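# Close spring-loaded cabinet door and slide its bolt up

## Task

Close the cabinet door against the spring that keeps reopening it, then slide the bolt on the door's upper edge far up into the bracket on the frame above; it only counts if the door stays latched without the robot holding anything.

## Robot and tools

Robot: one six-joint FANUC CRX-5iA arm with a two-finger parallel gripper (pad gap 0 to 50 mm). Joints from base outward: J1 waist, J2 shoulder, J3 elbow, J4 forearm roll, J5 wrist pitch, J6 wrist roll. The Joint positions line lists them in that order, in rad.

Scene frame: origin on the table top below the arm base, +z up, +y to the left when facing along +x. The base may be slightly tilted. end_effector_position (m) and end_effector_quat_wxyz give the gripper pose in this frame; the printed position can be a bit off, more when the arm is stretched out. Hand target is the pose the controller is currently heading for.

Gripper axes: the fingers point along gripper +z and close along gripper x. The reported point sits between the pads; the fingertips stick out 17.5 mm past it. Pure rotations pivot about that point, which is 25 mm off the last joint axis toward gripper -y. A flat block, about 9 cm long, also projects toward gripper -y and rotates with the hand; keep it clear of the cabinet.

execute_actions(actions): a list of actions run one after another; an empty list just returns state and images. Each action is a table of 1 to 15 rows, one row per 1/30 s step; if fewer than 15, the last row repeats until 15 steps pass (0.5 s per action). A row is 9 numbers, each in [-1, 1]: dx, dy, dz, rx, ry, rz, position, force_limit, speed. The first six are an offset, not a pose: a displacement in the gripper's own axes, measured from the gripper's measured pose when the action began (for a call's first action, the pose in the latest result). Every row refers to that same start, rows do not add up. Scale: 1.0 = 0.6 m for dx, dy, dz and 180 degrees for the rotation vector rx, ry, rz. Each step the command is clipped to at most 70 mm and 16 degrees from the current measured pose, and after the action the arm goes at most to that clipped pose, so large offsets must be spread over several actions. If position and orientation conflict, position wins.

Finger numbers (absolute settings, not offsets): position +1 = fully open (50 mm), about -0.65 = pads touching, -1 = close until blocked. force_limit per pad: -1 about 20 N, 0 about 102 N, +1 about 185 N (actual can run ~17 % higher). speed of the gap: -1 = 20 mm/s, 0 = 85, +1 = 150. Stopped fingers ignore new force or speed until position changes by at least 0.01. object_status: 0 moving, 1 blocked while opening, 2 blocked while closing (holding), 3 reached target or pads met. Opening in mm is about (250 - position_measured) x 0.202.

move(target, speed, blocking): target is one 9-number row as above; its pose part is an offset in gripper axes from the pose in the most recent result that showed one, and the finger values are sent at the start. speed is path top speed in m/s, 0.002 to 0.5 (default 0.25); rotation is capped at twice that in rad/s. The path is a straight line lasting 0.5 to 10 s (cut off at 10 s). It does not slow for obstacles, the hand can lag, drift or exceed the speed. The result adds a move: line: done, off_target, moving, held or fault, plus which limits acted (paced = clipped pose; held = a check blocked steps, after which motion can jump fast) and the distance left to target. With blocking=false you get a result after 0.5 s; then use wait or stop before sending anything else.

wait(seconds): 0 to 10, the arm keeps its last command; returns early if a running move ends. stop(): brakes a running move (needs stopping room); fingers continue. zoom_image(camera, region): camera is cam_head_left, cam_head_right or cam_wrist; region [x0, y0, x1, y1] in pixels of that 504x504 image, at most 504 by 504. read_manual(section): only "licences", no motion. finished_scene(scene): ends the current scene by number; irreversible, do it only once the door is latched on its own.

A "pose unreachable" line means the clearance check altered or refused the command (a post under the base counts as arm).

Safety: any outside force of 150 N, or a joint torque at its limit (150 N m for J1 to J3, 37.6 N m for J4 to J6), triggers a 10 s stop that cancels the rest of the call and lets the arm yield. The arm is stiff, so aiming even slightly past a firm contact can fault; approach the door and bolt slowly with targets just at the contact, faster motion hits harder. Avoid slamming the door, dropping or shoving things hard, and letting the door spring back. MOTOR HOT warns of overheating from sustained load; reaching the limit brakes the arm until it cools. Suggested order: locate door and bolt with the cameras, push the door shut gently, keep it closed while working the bolt upward deep into the bracket, then release and check that the door stays shut.

Each tool is called by a JSON object that holds its "method" and its "body".

## Session

{"method": "execute_actions", "body": {"actions": []}}

Scene clock: 0.00 s.
end_effector_position=(+0.6688, +0.2045, +0.1581) position_measured=3 object_status=3 end_effector_quat_wxyz=(+0.203, +0.880, -0.401, +0.155)
Joint positions: [ 0.668  0.732  0.366  0.458 -1.462  3.068]
Joint velocities: [ 0.001 -0.    -0.     0.    -0.    -0.001]
Hand target: +0.669, +0.204, +0.158; +0.203, +0.880, -0.401, +0.155
camera_calibration (this result's frames):
cam_wrist: T_world_to_cam=[[0.628637, -0.669787, 0.395222, -0.332088], [-0.766287, -0.446726, 0.461778, 0.53038], [-0.132737, -0.593145, -0.794078, 0.487257], [0, 0, 0, 1]] pos_world=[0.679864, 0.30352, 0.273251]

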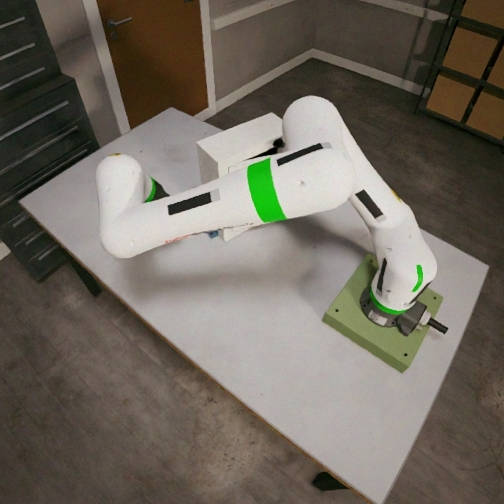

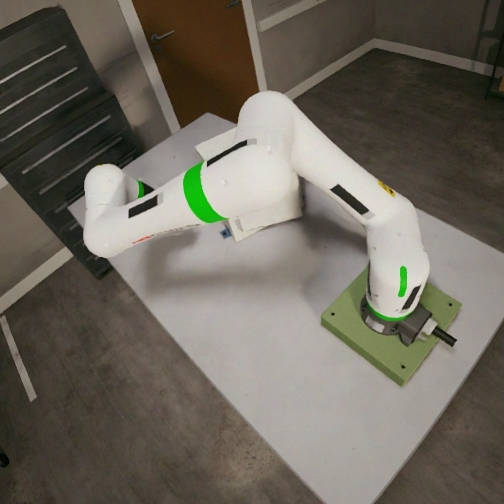

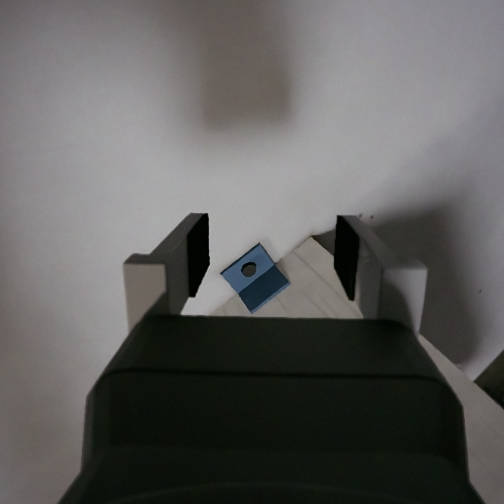

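{"method": "move", "body": {"target": [0.182,0.097,-0.3625,0,0,0,0.3,0,0.5], "speed": 0.3}}

Scene clock: 4.60 s.
end_effector_position=(+0.6685, +0.2040, +0.4082) position_measured=107 object_status=3 end_effector_quat_wxyz=(+0.203, +0.880, -0.402, +0.155)
Joint positions: [ 0.662  0.815  1.079  0.512 -2.021  3.368]
Joint velocities: [ 0.001  0.002  0.005  0.001 -0.003  0.   ]
Hand target: +0.669, +0.204, +0.408; +0.203, +0.880, -0.402, +0.155
Off the commanded pose: 0.000 m, 0 deg.
move: done
camera_calibration (this result's frames):
cam_wrist: T_world_to_cam=[[0.62838, -0.669926, 0.395395, -0.431005], [-0.766475, -0.446387, 0.461795, 0.414505], [-0.132869, -0.593243, -0.793983, 0.685633], [0, 0, 0, 1]] pos_world=[0.679642, 0.303036, 0.523382]

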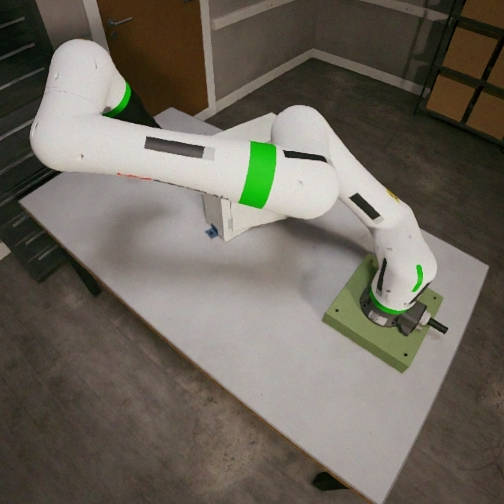

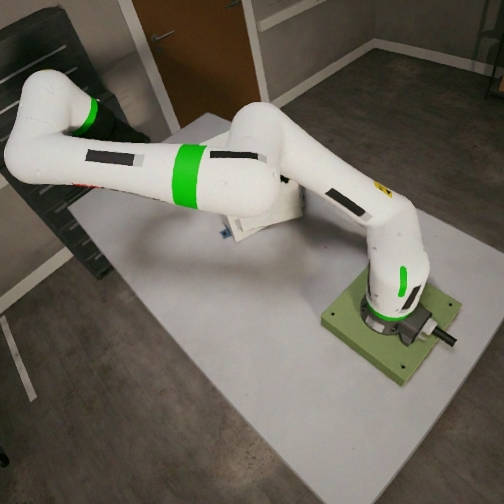

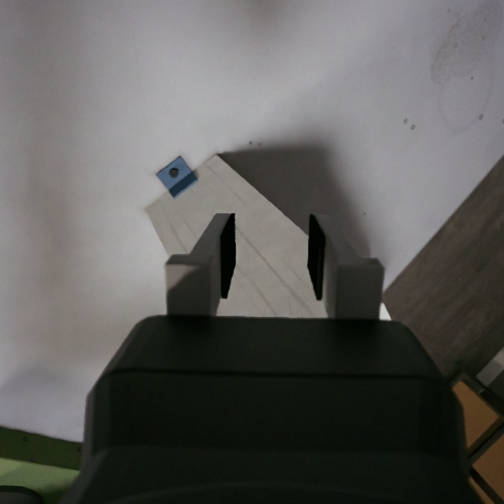

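{"method": "move", "body": {"target": [-0.118,0.44,0.116,0.256,-0.094,0.222,0.3,0,0.5], "speed": 0.25}}

Scene clock: 10.53 s.
end_effector_position=(+0.4282, +0.0598, +0.3798) position_measured=107 object_status=3 end_effector_quat_wxyz=(-0.271, +0.715, -0.602, +0.230)
Joint positions: [ 0.723 -0.721 -0.718  0.44  -0.98   2.442]
Joint velocities: [ 0.    -0.001  0.     0.    -0.001 -0.001]
Hand target: +0.428, +0.060, +0.380; -0.271, +0.715, -0.602, +0.230
Off the commanded pose: 0.002 m, 0 deg.
move: done
camera_calibration (this result's frames):
cam_wrist: T_world_to_cam=[[0.194647, -0.980161, -0.0373694, 0.00329744], [-0.885113, -0.159098, -0.437337, 0.554177], [0.422715, 0.118202, -0.898521, 0.304885], [0, 0, 0, 1]] pos_world=[0.360988, 0.0553622, 0.516431]

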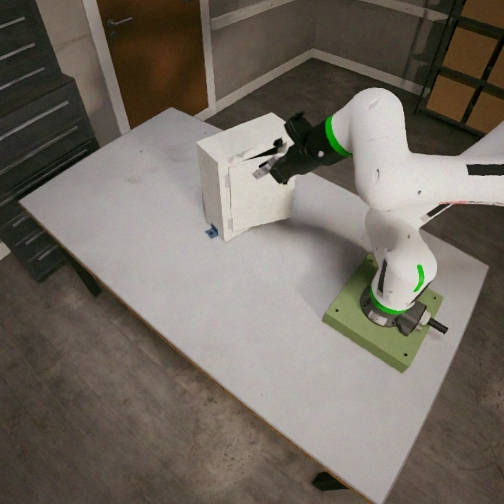

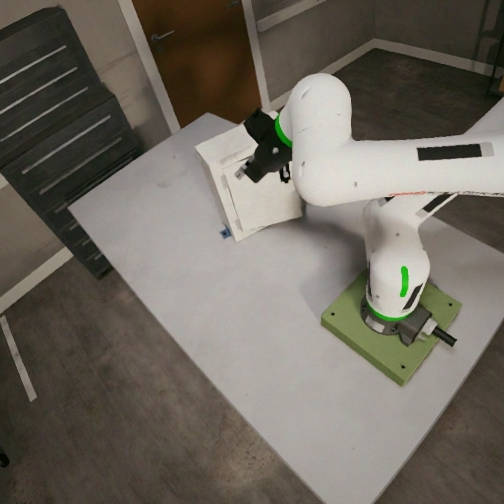

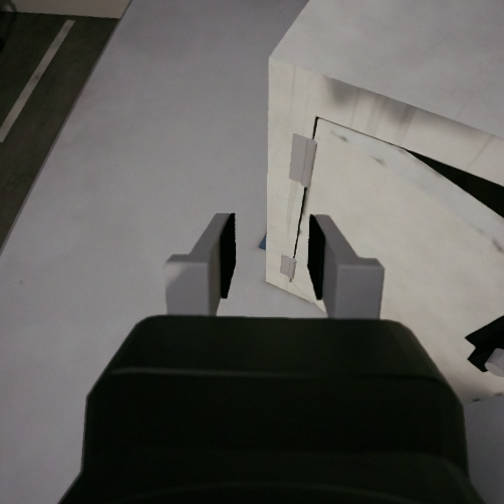

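{"method": "move", "body": {"target": [0.189,0.138,0.033,0,0.167,0.186,0.3,0,0.5], "speed": 0.2}}

Scene clock: 17.03 s.
end_effector_position=(+0.3992, -0.0600, +0.3099) position_measured=107 object_status=3 end_effector_quat_wxyz=(+0.161, -0.431, +0.829, -0.318)
Joint positions: [ 0.78  -0.615 -0.913  0.762 -1.246  1.493]
Joint velocities: [-0.     0.001  0.     0.    -0.     0.   ]
Hand target: +0.399, -0.060, +0.310; +0.161, -0.431, +0.829, -0.318
Off the commanded pose: 0.001 m, 0 deg.
move: done
camera_calibration (this result's frames):
cam_wrist: T_world_to_cam=[[-0.555093, -0.831078, -0.0343512, 0.196188], [-0.738754, 0.511565, -0.438799, 0.461071], [0.382249, -0.218197, -0.897929, 0.264258], [0, 0, 0, 1]] pos_world=[0.348508, -0.01516, 0.446341]

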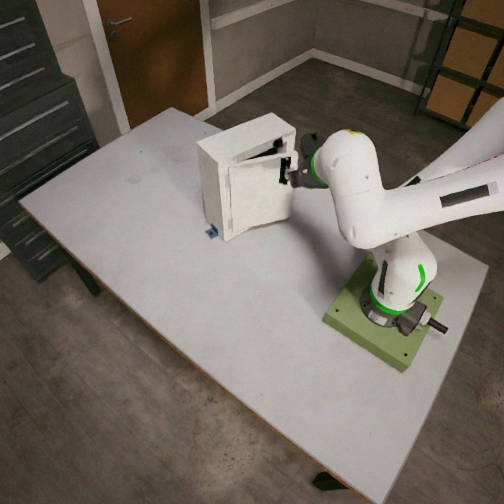

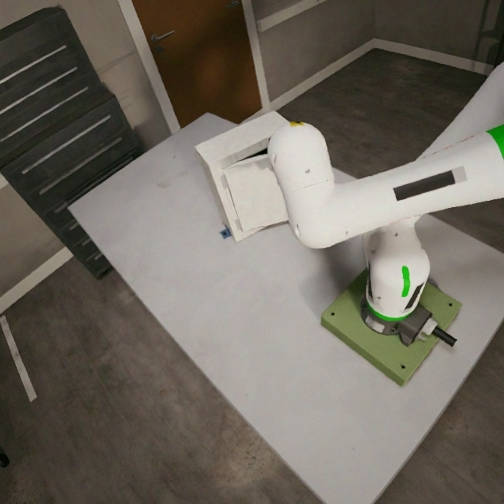

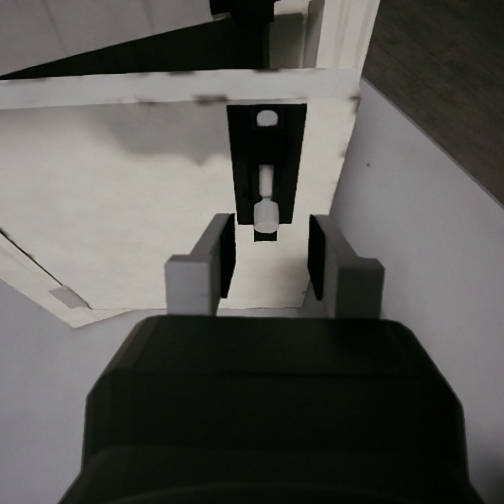

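{"method": "move", "body": {"target": [-0.0067,0.0558,0.062,0,0,0,0.3,0,0.5], "speed": 0.1}}

{"method": "zoom_image", "body": {"camera": "cam_wrist", "region": [130,0,430,300]}}

Scene clock: 21.17 s.
end_effector_position=(+0.4012, -0.0567, +0.2598) position_measured=107 object_status=3 end_effector_quat_wxyz=(+0.161, -0.431, +0.829, -0.318)
Joint positions: [ 0.767 -0.574 -1.017  0.805 -1.134  1.393]
Joint velocities: [-0.     0.     0.001  0.001  0.    -0.001]
Hand target: +0.401, -0.057, +0.260; +0.161, -0.431, +0.829, -0.318
Off the commanded pose: 0.000 m, 0 deg.
move: done
camera_calibration (this result's frames):
cam_wrist: T_world_to_cam=[[-0.555018, -0.831129, -0.034354, 0.198306], [-0.7388, 0.511499, -0.438799, 0.43894], [0.38227, -0.21816, -0.897929, 0.219201], [0, 0, 0, 1]] pos_world=[0.350557, -0.0118782, 0.396246]

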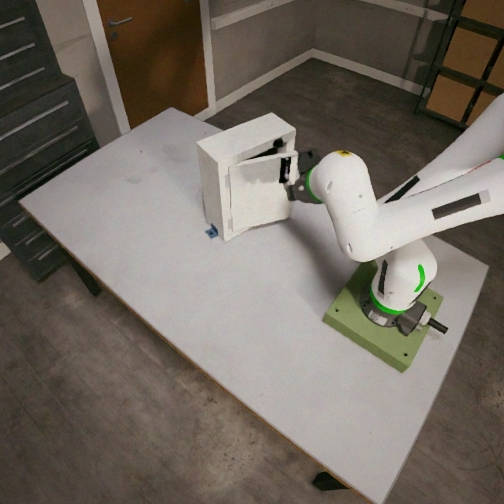

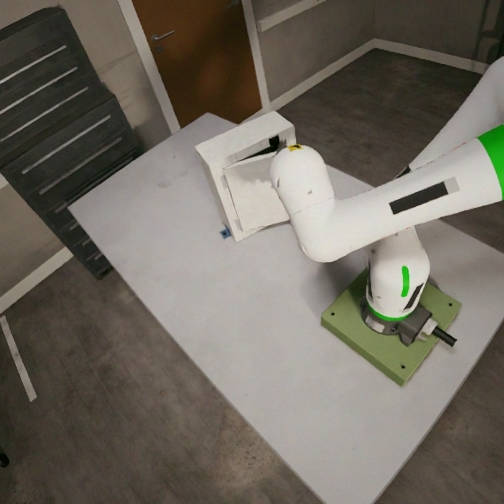

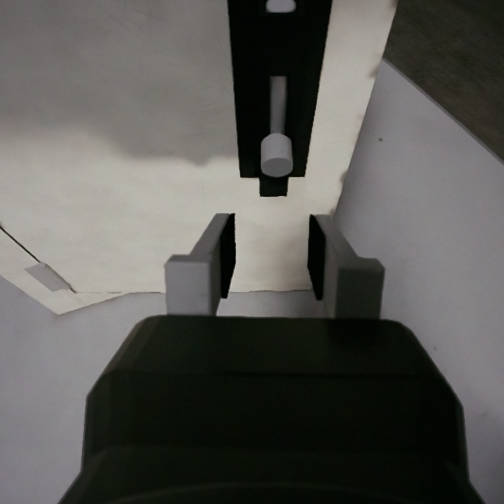

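Region (130, 0, 430, 300) of cam_wrist's 504x504 image, scaled by 1.680, with more detail than that image has.

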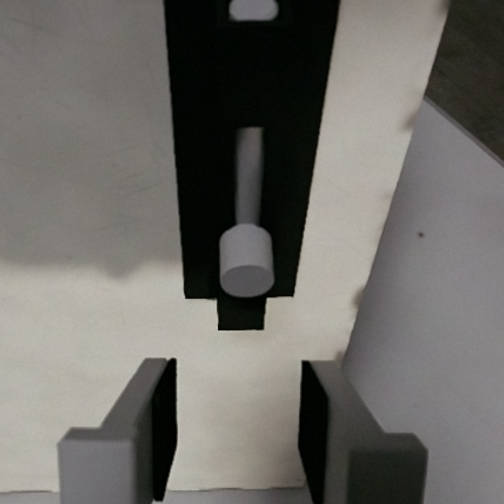

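{"method": "move", "body": {"target": [0.0045,-0.026,0.0458,0,0,0,0.0,0,0.5], "speed": 0.06}}

{"method": "zoom_image", "body": {"camera": "cam_wrist", "region": [130,0,430,300]}}

Scene clock: 25.17 s.
end_effector_position=(+0.4242, -0.0764, +0.2498) position_measured=152 object_status=3 end_effector_quat_wxyz=(+0.161, -0.431, +0.829, -0.318)
Joint positions: [ 0.607 -0.504 -1.015  0.853 -0.984  1.445]
Joint velocities: [-0.     0.003  0.001  0.     0.    -0.   ]
Hand target: +0.424, -0.076, +0.250; +0.161, -0.431, +0.829, -0.318
Off the commanded pose: 0.000 m, 0 deg.
move: done
camera_calibration (this result's frames):
cam_wrist: T_world_to_cam=[[-0.554942, -0.83119, -0.034098, 0.19426], [-0.738681, 0.511202, -0.439344, 0.461646], [0.382609, -0.218623, -0.897672, 0.19692], [0, 0, 0, 1]] pos_world=[0.373469, -0.0314765, 0.386214]

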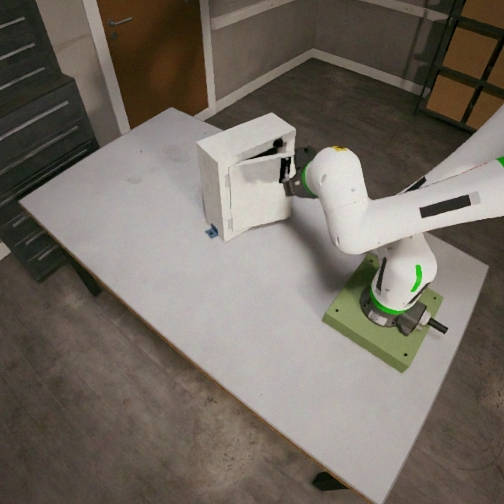

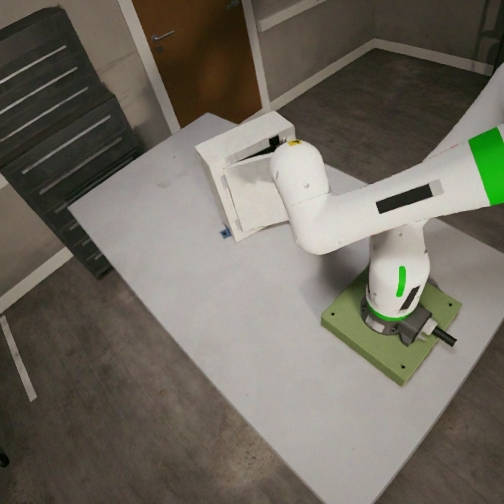

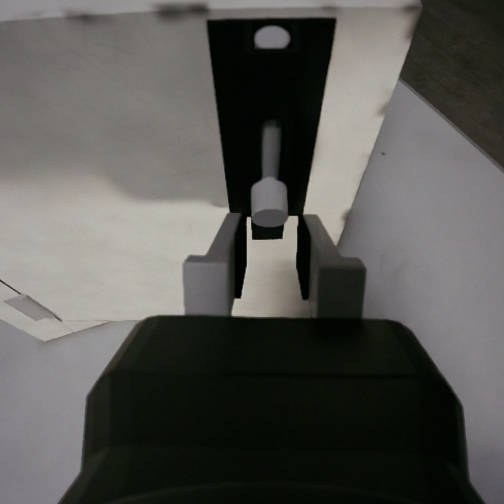

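Region (130, 0, 430, 300) of cam_wrist's 504x504 image, scaled by 1.680, with more detail than that image has.

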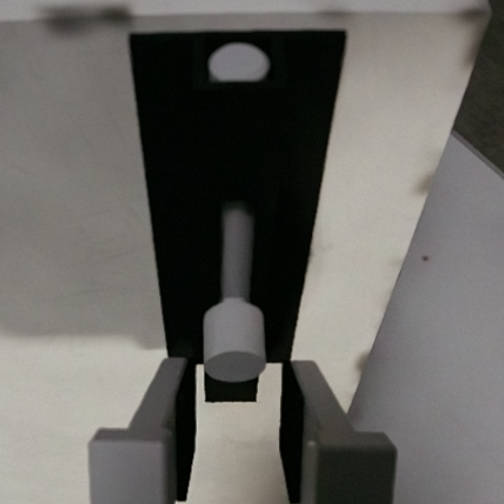

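{"method": "move", "body": {"target": [-0.001,-0.0099,0.0089,0,0,0,0.0,0,0.5], "speed": 0.02}}

{"method": "zoom_image", "body": {"camera": "cam_wrist", "region": [130,0,430,300]}}

{"method": "zoom_image", "body": {"camera": "cam_head_left", "region": [250,140,350,240]}}

Scene clock: 27.30 s.
end_effector_position=(+0.4311, -0.0805, +0.2498) position_measured=152 object_status=3 end_effector_quat_wxyz=(+0.161, -0.431, +0.829, -0.318)
Joint positions: [ 0.571 -0.484 -1.006  0.862 -0.953  1.46 ]
Joint velocities: [ 0.     0.    -0.001  0.     0.    -0.001]
Hand target: +0.431, -0.081, +0.250; +0.161, -0.431, +0.829, -0.318
Off the commanded pose: 0.000 m, 0 deg.
move: done
camera_calibration (this result's frames):
cam_wrist: T_world_to_cam=[[-0.554927, -0.831203, -0.0340217, 0.194597], [-0.73866, 0.511131, -0.439462, 0.468875], [0.382672, -0.218739, -0.897617, 0.193311], [0, 0, 0, 1]] pos_world=[0.380351, -0.0356218, 0.386192]

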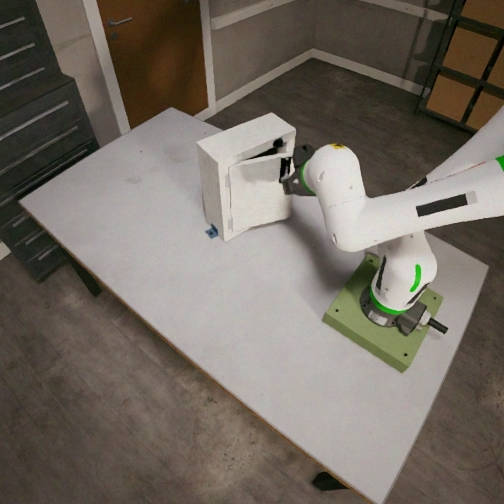

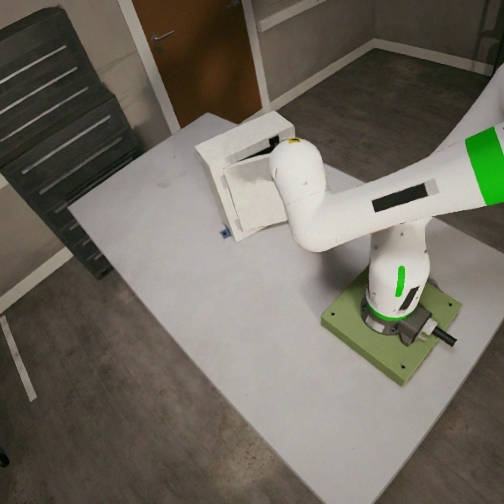

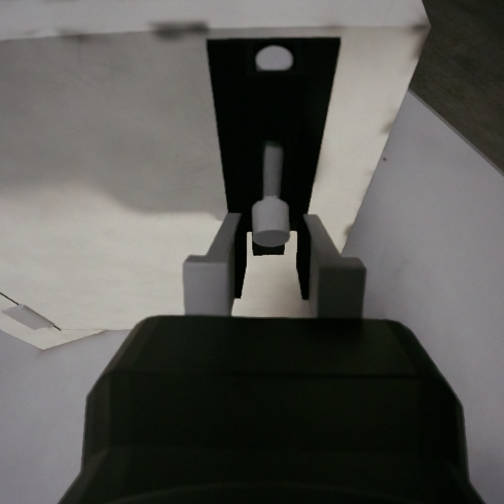

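Region (130, 0, 430, 300) of cam_wrist's 504x504 image, scaled by 1.680, with more detail than that image has.

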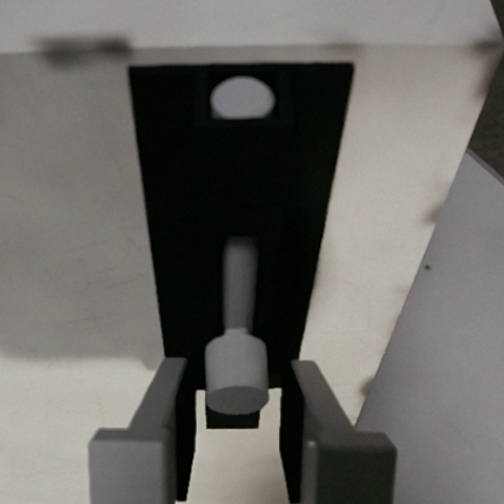

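Region (250, 140, 350, 240) of cam_head_left's 504x504 image, scaled by 5.040, with more detail than that image has.

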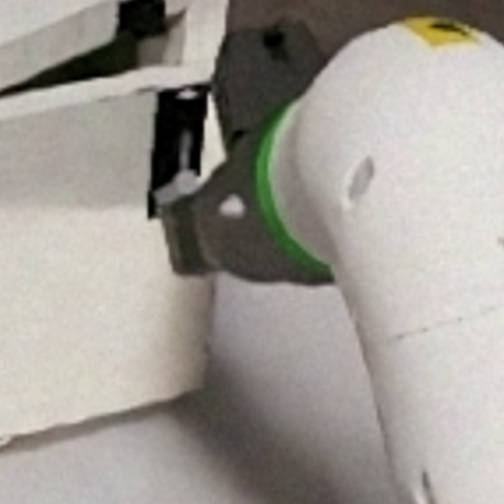

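{"method": "execute_actions", "body": {"actions": [[[0,0,0,0,0,0,-1,0.7,0]],[[0,0,0,0,0,0,-1,0.7,0]]]}}

{"method": "zoom_image", "body": {"camera": "cam_wrist", "region": [130,0,430,300]}}

Scene clock: 29.07 s.
end_effector_position=(+0.4311, -0.0805, +0.2498) position_measured=199 object_status=2 end_effector_quat_wxyz=(+0.161, -0.431, +0.829, -0.318)
Joint positions: [ 0.571 -0.484 -1.006  0.863 -0.953  1.46 ]
Joint velocities: [-0.    -0.002  0.001 -0.     0.     0.001]
Hand target: +0.431, -0.081, +0.250; +0.161, -0.431, +0.829, -0.318
Off the commanded pose: 0.000 m, 0 deg.
camera_calibration (this result's frames):
cam_wrist: T_world_to_cam=[[-0.554807, -0.831288, -0.0339068, 0.194542], [-0.73872, 0.510956, -0.439565, 0.468948], [0.38273, -0.218826, -0.897571, 0.193289], [0, 0, 0, 1]] pos_world=[0.380377, -0.0355942, 0.38622]

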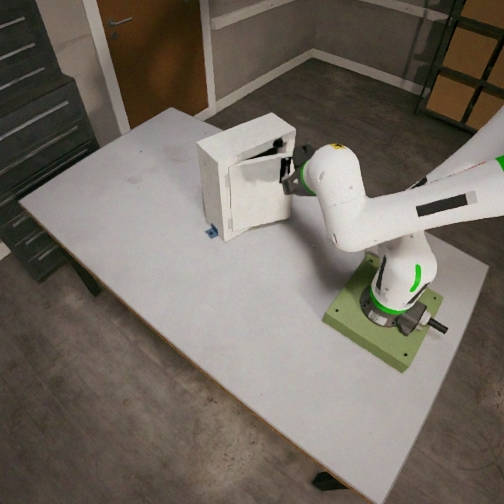

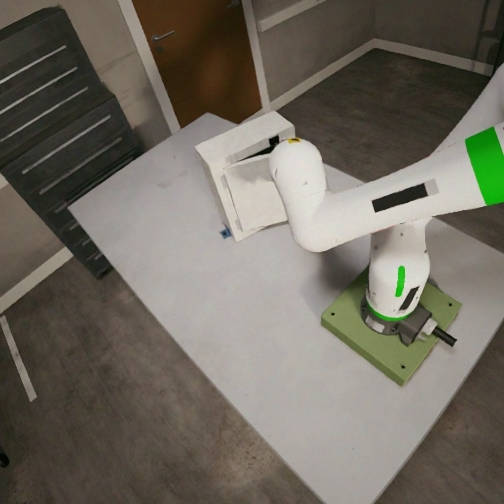

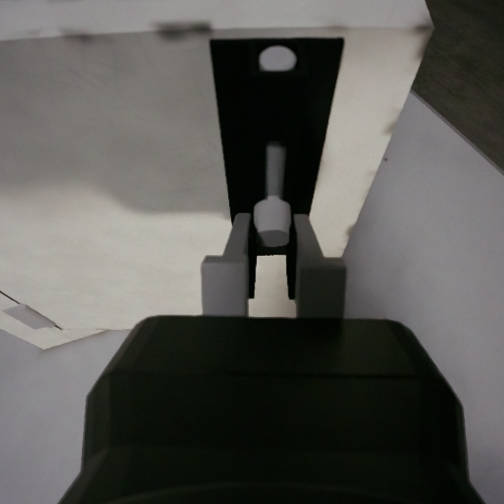

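Region (130, 0, 430, 300) of cam_wrist's 504x504 image, scaled by 1.680, with more detail than that image has.

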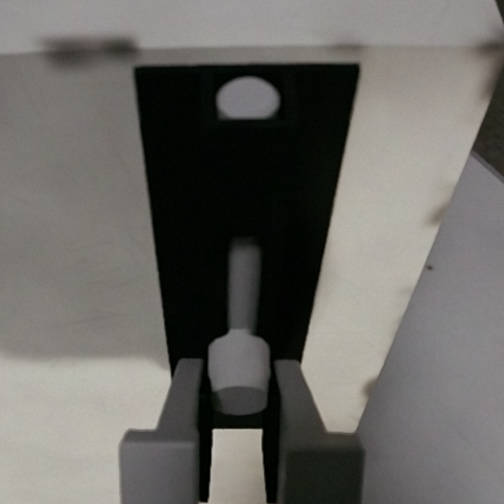

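{"method": "move", "body": {"target": [0.0047,-0.0213,0.0192,0,-0.0186,-0.0206,-1,0.7,0], "speed": 0.03}}

{"method": "move", "body": {"target": [0.0047,-0.0213,0.0192,0,-0.0186,-0.0206,-1,0.7,0], "speed": 0.03}}

Scene clock: 34.93 s.
end_effector_position=(+0.4436, -0.0929, +0.2499) position_measured=199 object_status=2 end_effector_quat_wxyz=(+0.175, -0.466, +0.809, -0.311)
Joint positions: [ 0.455 -0.497 -1.014  0.867 -0.821  1.613]
Joint velocities: [ 0.001 -0.     0.     0.     0.    -0.001]
Hand target: +0.444, -0.093, +0.250; +0.175, -0.466, +0.809, -0.311
Off the commanded pose: 0.000 m, 0 deg.
move: done
camera_calibration (this result's frames):
cam_wrist: T_world_to_cam=[[-0.480233, -0.87648, -0.034052, 0.153938], [-0.780382, 0.44466, -0.439637, 0.496845], [0.400475, -0.184555, -0.89753, 0.181212], [0, 0, 0, 1]] pos_world=[0.389084, -0.0525606, 0.386317]

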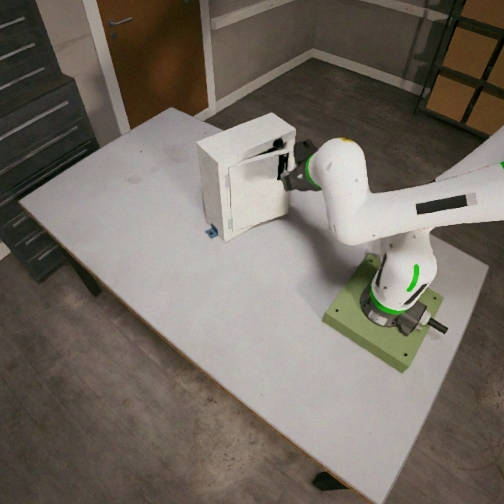

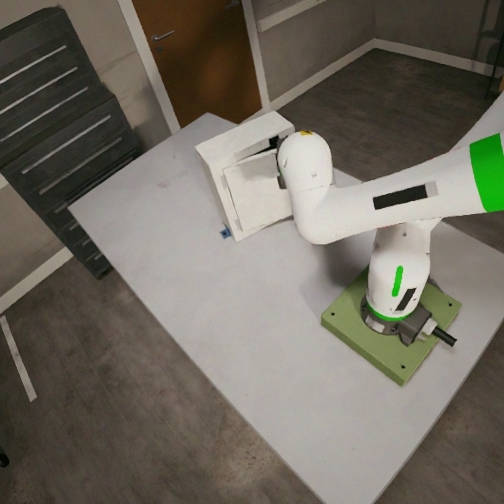

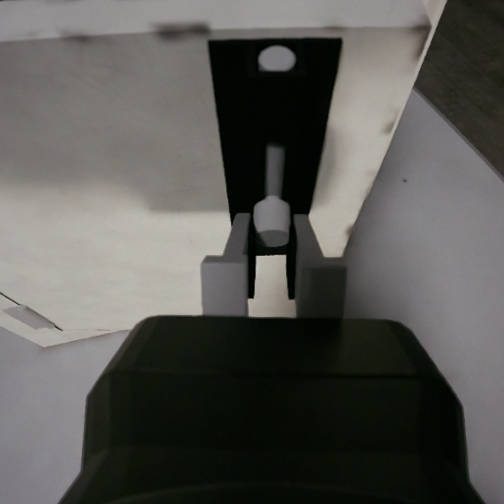

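Scene clock: 46.27 s.
end_effector_position=(+0.4560, -0.1010, +0.2502) position_measured=199 object_status=2 end_effector_quat_wxyz=(+0.189, -0.498, +0.790, -0.303)
Joint positions: [ 0.356 -0.493 -1.008  0.849 -0.702  1.758]
Joint velocities: [-0.    -0.    -0.001 -0.    -0.    -0.001]
Hand target: +0.455, -0.103, +0.250; +0.187, -0.497, +0.791, -0.304
Off the commanded pose: 0.003 m, 0 deg.
TORQUE FAULT: the external load on joint 5 (wrist pitch) reached its load limit, and the arm stopped for 10 seconds. That time counts as 20 of the actions that you can send in this scene. The arm's remaining commands of this call were not run. The arm holds where it stopped, with its grip as last carried out, and accepts commands again: back off and push less far. The arm stops again, at the same cost, whenever a joint's load reaches its limit.
move: fault
camera_calibration (this result's frames):
cam_wrist: T_world_to_cam=[[-0.409382, -0.91162, -0.036824, 0.117655], [-0.812194, 0.382525, -0.440471, 0.51878], [0.415628, -0.150413, -0.897011, 0.171381], [0, 0, 0, 1]] pos_world=[0.398285, -0.0654117, 0.386571]

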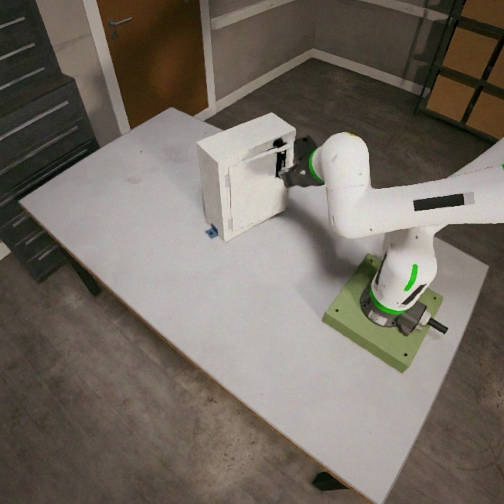

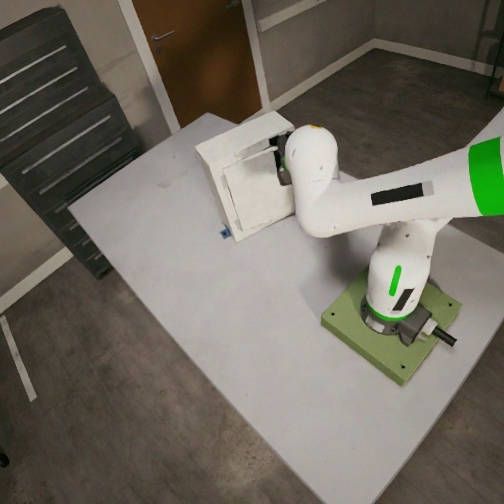

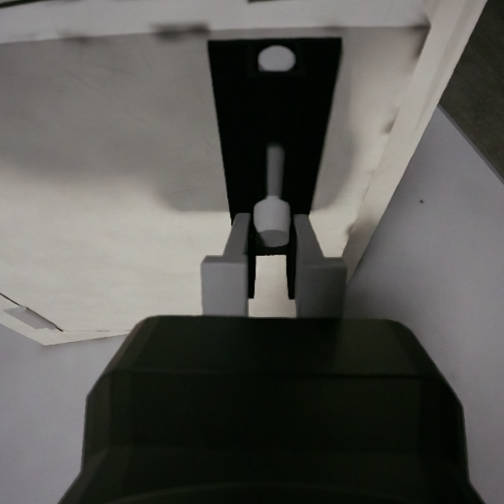

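{"method": "move", "body": {"target": [0.0022,-0.0173,0.0156,0,-0.0149,-0.0165,-1,0.7,0], "speed": 0.02}}

{"method": "zoom_image", "body": {"camera": "cam_wrist", "region": [130,0,430,300]}}

Scene clock: 53.07 s.
end_effector_position=(+0.4681, -0.1084, +0.2502) position_measured=199 object_status=2 end_effector_quat_wxyz=(+0.199, -0.525, +0.773, -0.297)
Joint positions: [ 0.273 -0.473 -0.99   0.808 -0.603  1.903]
Joint velocities: [ 0.001 -0.     0.002  0.     0.     0.002]
Hand target: +0.468, -0.108, +0.250; +0.199, -0.525, +0.773, -0.297
Off the commanded pose: 0.000 m, 0 deg.
move: done
camera_calibration (this result's frames):
cam_wrist: T_world_to_cam=[[-0.344755, -0.937971, -0.036812, 0.0827527], [-0.836857, 0.324882, -0.440592, 0.536708], [0.425222, -0.12109, -0.896952, 0.163953], [0, 0, 0, 1]] pos_world=[0.407961, -0.0768942, 0.386574]

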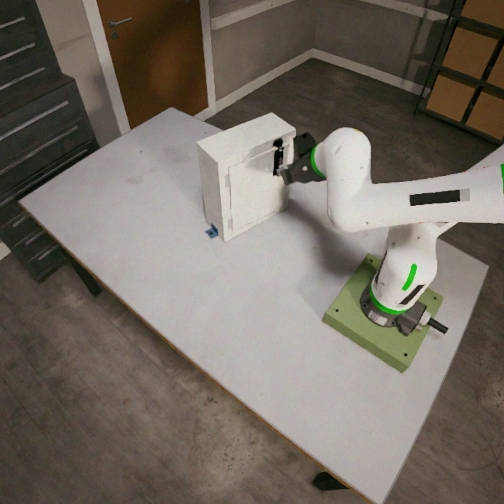

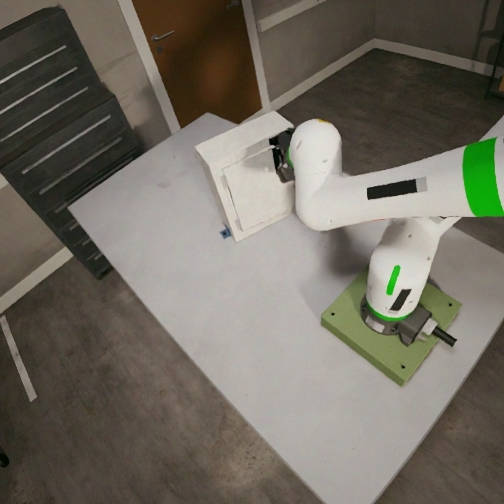

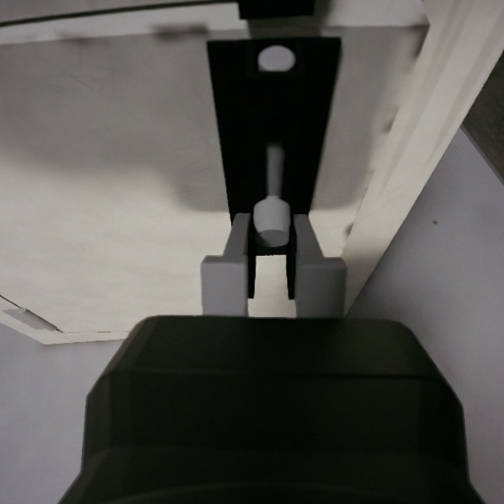

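Region (130, 0, 430, 300) of cam_wrist's 504x504 image, scaled by 1.680, with more detail than that image has.

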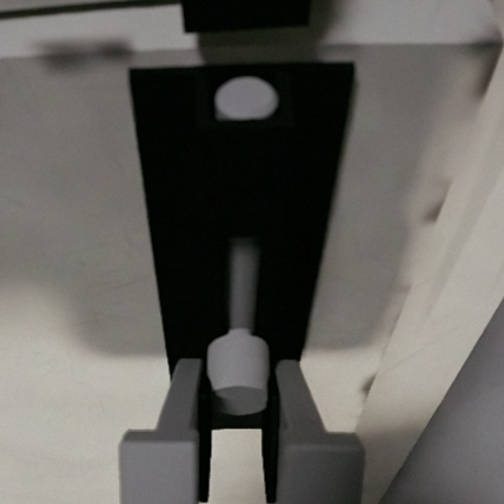

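{"method": "move", "body": {"target": [0.0018,-0.013,0.0117,0,-0.0112,-0.0124,-1,0.7,0], "speed": 0.02}}

{"method": "zoom_image", "body": {"camera": "cam_wrist", "region": [130,0,430,300]}}

Scene clock: 55.67 s.
end_effector_position=(+0.4774, -0.1134, +0.2502) position_measured=199 object_status=2 end_effector_quat_wxyz=(+0.207, -0.545, +0.759, -0.291)
Joint positions: [ 0.219 -0.452 -0.969  0.759 -0.537  2.025]
Joint velocities: [-0.002 -0.    -0.003 -0.     0.    -0.   ]
Hand target: +0.477, -0.113, +0.250; +0.207, -0.545, +0.759, -0.291
Off the commanded pose: 0.000 m, 0 deg.
move: done
camera_calibration (this result's frames):
cam_wrist: T_world_to_cam=[[-0.295067, -0.954767, -0.0368189, 0.0556919], [-0.852723, 0.280523, -0.440648, 0.548716], [0.431045, -0.0986242, -0.896924, 0.159132], [0, 0, 0, 1]] pos_world=[0.415743, -0.0850605, 0.38657]

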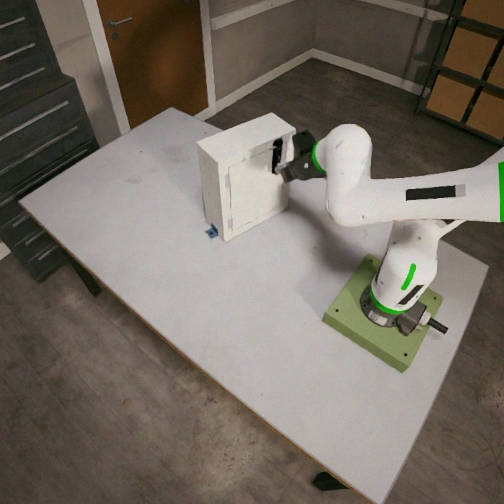

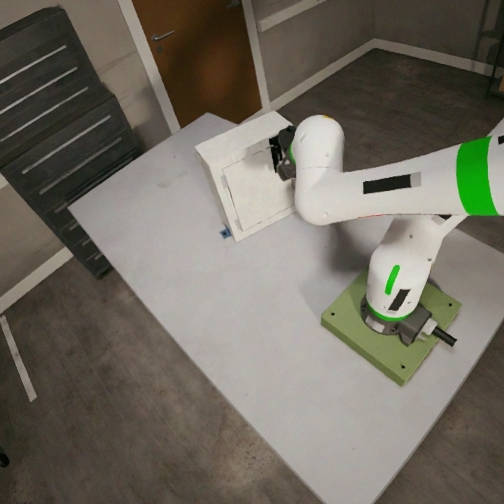

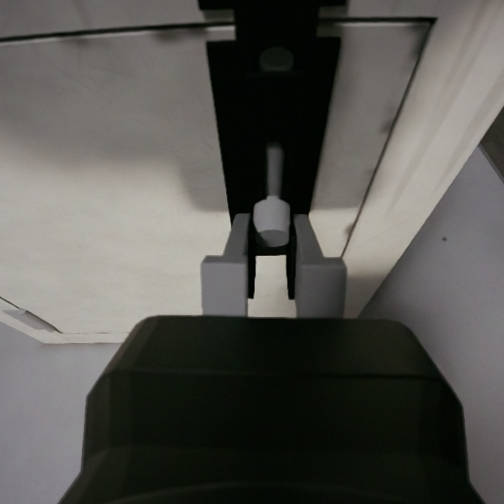

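Region (130, 0, 430, 300) of cam_wrist's 504x504 image, scaled by 1.680, with more detail than that image has.

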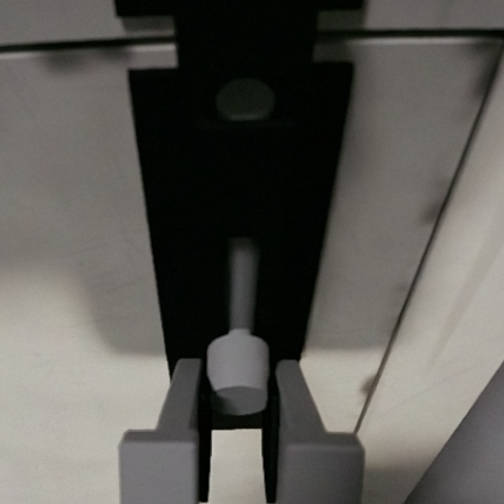

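{"method": "move", "body": {"target": [0.001,-0.0062,0.0056,0,-0.0054,-0.006,-1,0.7,0], "speed": 0.01}}

{"method": "zoom_image", "body": {"camera": "cam_wrist", "region": [130,0,430,300]}}

Scene clock: 67.43 s.
end_effector_position=(+0.4793, -0.1115, +0.2503) position_measured=199 object_status=2 end_effector_quat_wxyz=(+0.211, -0.549, +0.755, -0.289)
Joint positions: [ 0.215 -0.45  -0.966  0.748 -0.525  2.044]
Joint velocities: [-0.002 -0.    -0.001 -0.     0.     0.   ]
Hand target: +0.479, -0.111, +0.250; +0.211, -0.549, +0.755, -0.289
Off the commanded pose: 0.005 m, 1 deg.
FORCE FAULT: contact force on the arm reached its limit, and the arm stopped for 10 seconds. The contact can be on any part of the arm, not only on its tool. That time counts as 20 of the actions that you can send in this scene. The arm's remaining commands of this call were not run. The arm holds still and accepts commands again. Move the arm away from the contact; if what it grips holds it there, let go first. Pushing or pulling that hard again can fault the arm again.
move: fault
camera_calibration (this result's frames):
cam_wrist: T_world_to_cam=[[-0.282539, -0.958409, -0.0403045, 0.0524981], [-0.855216, 0.270703, -0.441957, 0.550215], [0.434486, -0.0904007, -0.896131, 0.157649], [0, 0, 0, 1]] pos_world=[0.41689, -0.0843789, 0.386561]

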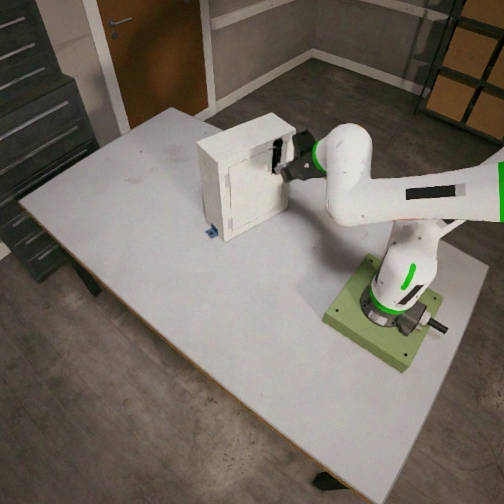

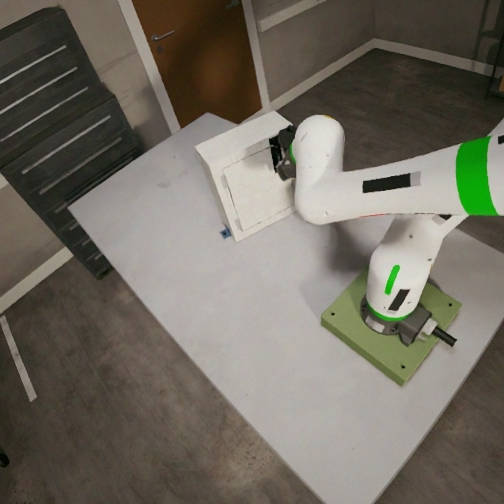

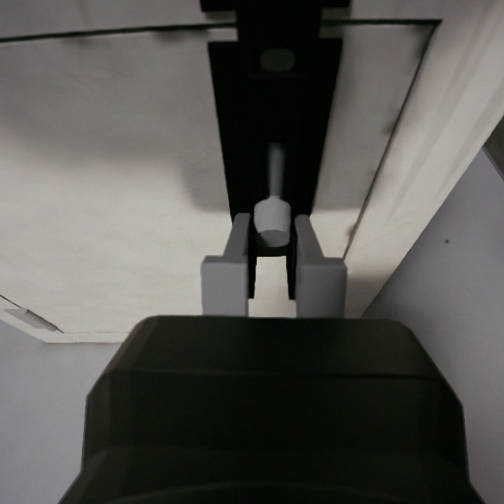

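Region (130, 0, 430, 300) of cam_wrist's 504x504 image, scaled by 1.680, with more detail than that image has.

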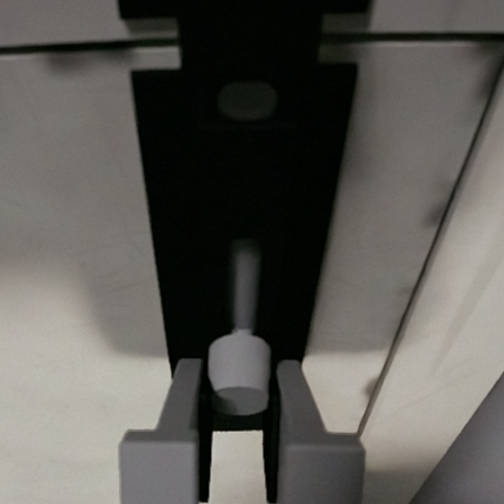

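{"method": "move", "body": {"target": [0,-0.0045,-0.005,0,0,0,-1,0.7,0], "speed": 0.005}}

{"method": "zoom_image", "body": {"camera": "cam_wrist", "region": [130,0,430,300]}}

{"method": "zoom_image", "body": {"camera": "cam_head_left", "region": [190,110,320,240]}}

Scene clock: 69.67 s.
end_effector_position=(+0.4793, -0.1115, +0.2542) position_measured=199 object_status=2 end_effector_quat_wxyz=(+0.210, -0.549, +0.755, -0.289)
Joint positions: [ 0.22  -0.455 -0.957  0.735 -0.538  2.057]
Joint velocities: [ 0.001 -0.001 -0.001 -0.     0.     0.001]
Hand target: +0.479, -0.111, +0.254; +0.211, -0.549, +0.755, -0.289
Off the commanded pose: 0.000 m, 0 deg.
move: done
camera_calibration (this result's frames):
cam_wrist: T_world_to_cam=[[-0.282587, -0.958394, -0.0403258, 0.0526776], [-0.855269, 0.27077, -0.441812, 0.551948], [0.434349, -0.0903612, -0.896201, 0.161292], [0, 0, 0, 1]] pos_world=[0.416894, -0.0843908, 0.390532]

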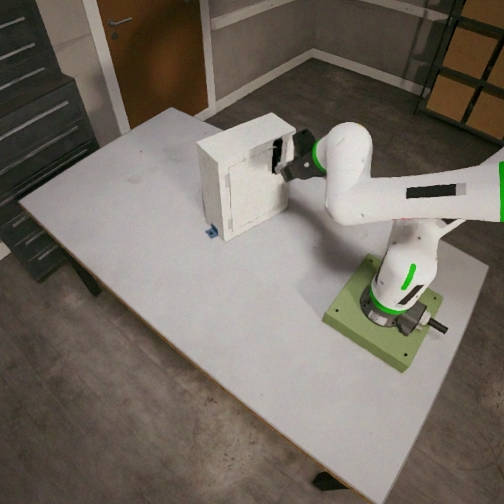

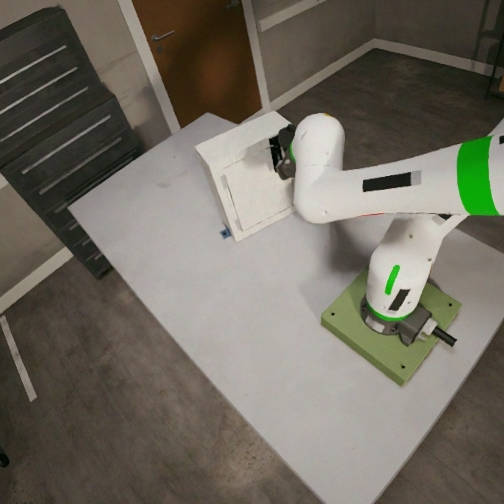

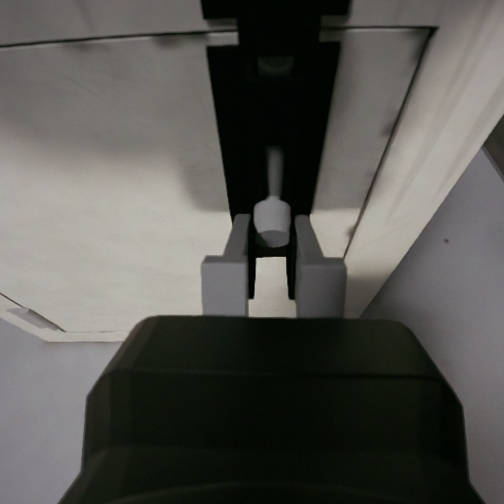

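Region (130, 0, 430, 300) of cam_wrist's 504x504 image, scaled by 1.680, with more detail than that image has.

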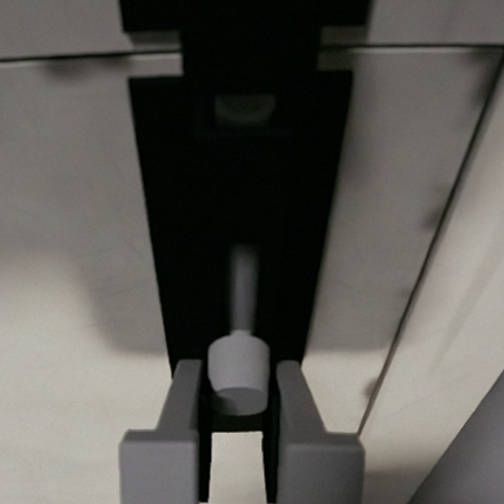

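Region (190, 110, 320, 240) of cam_head_left's 504x504 image, scaled by 3.877, with more detail than that image has.

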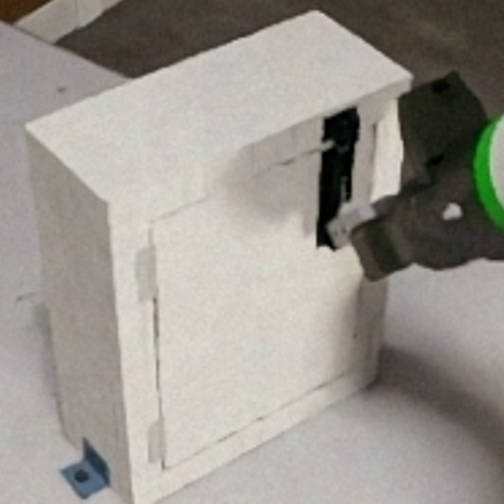

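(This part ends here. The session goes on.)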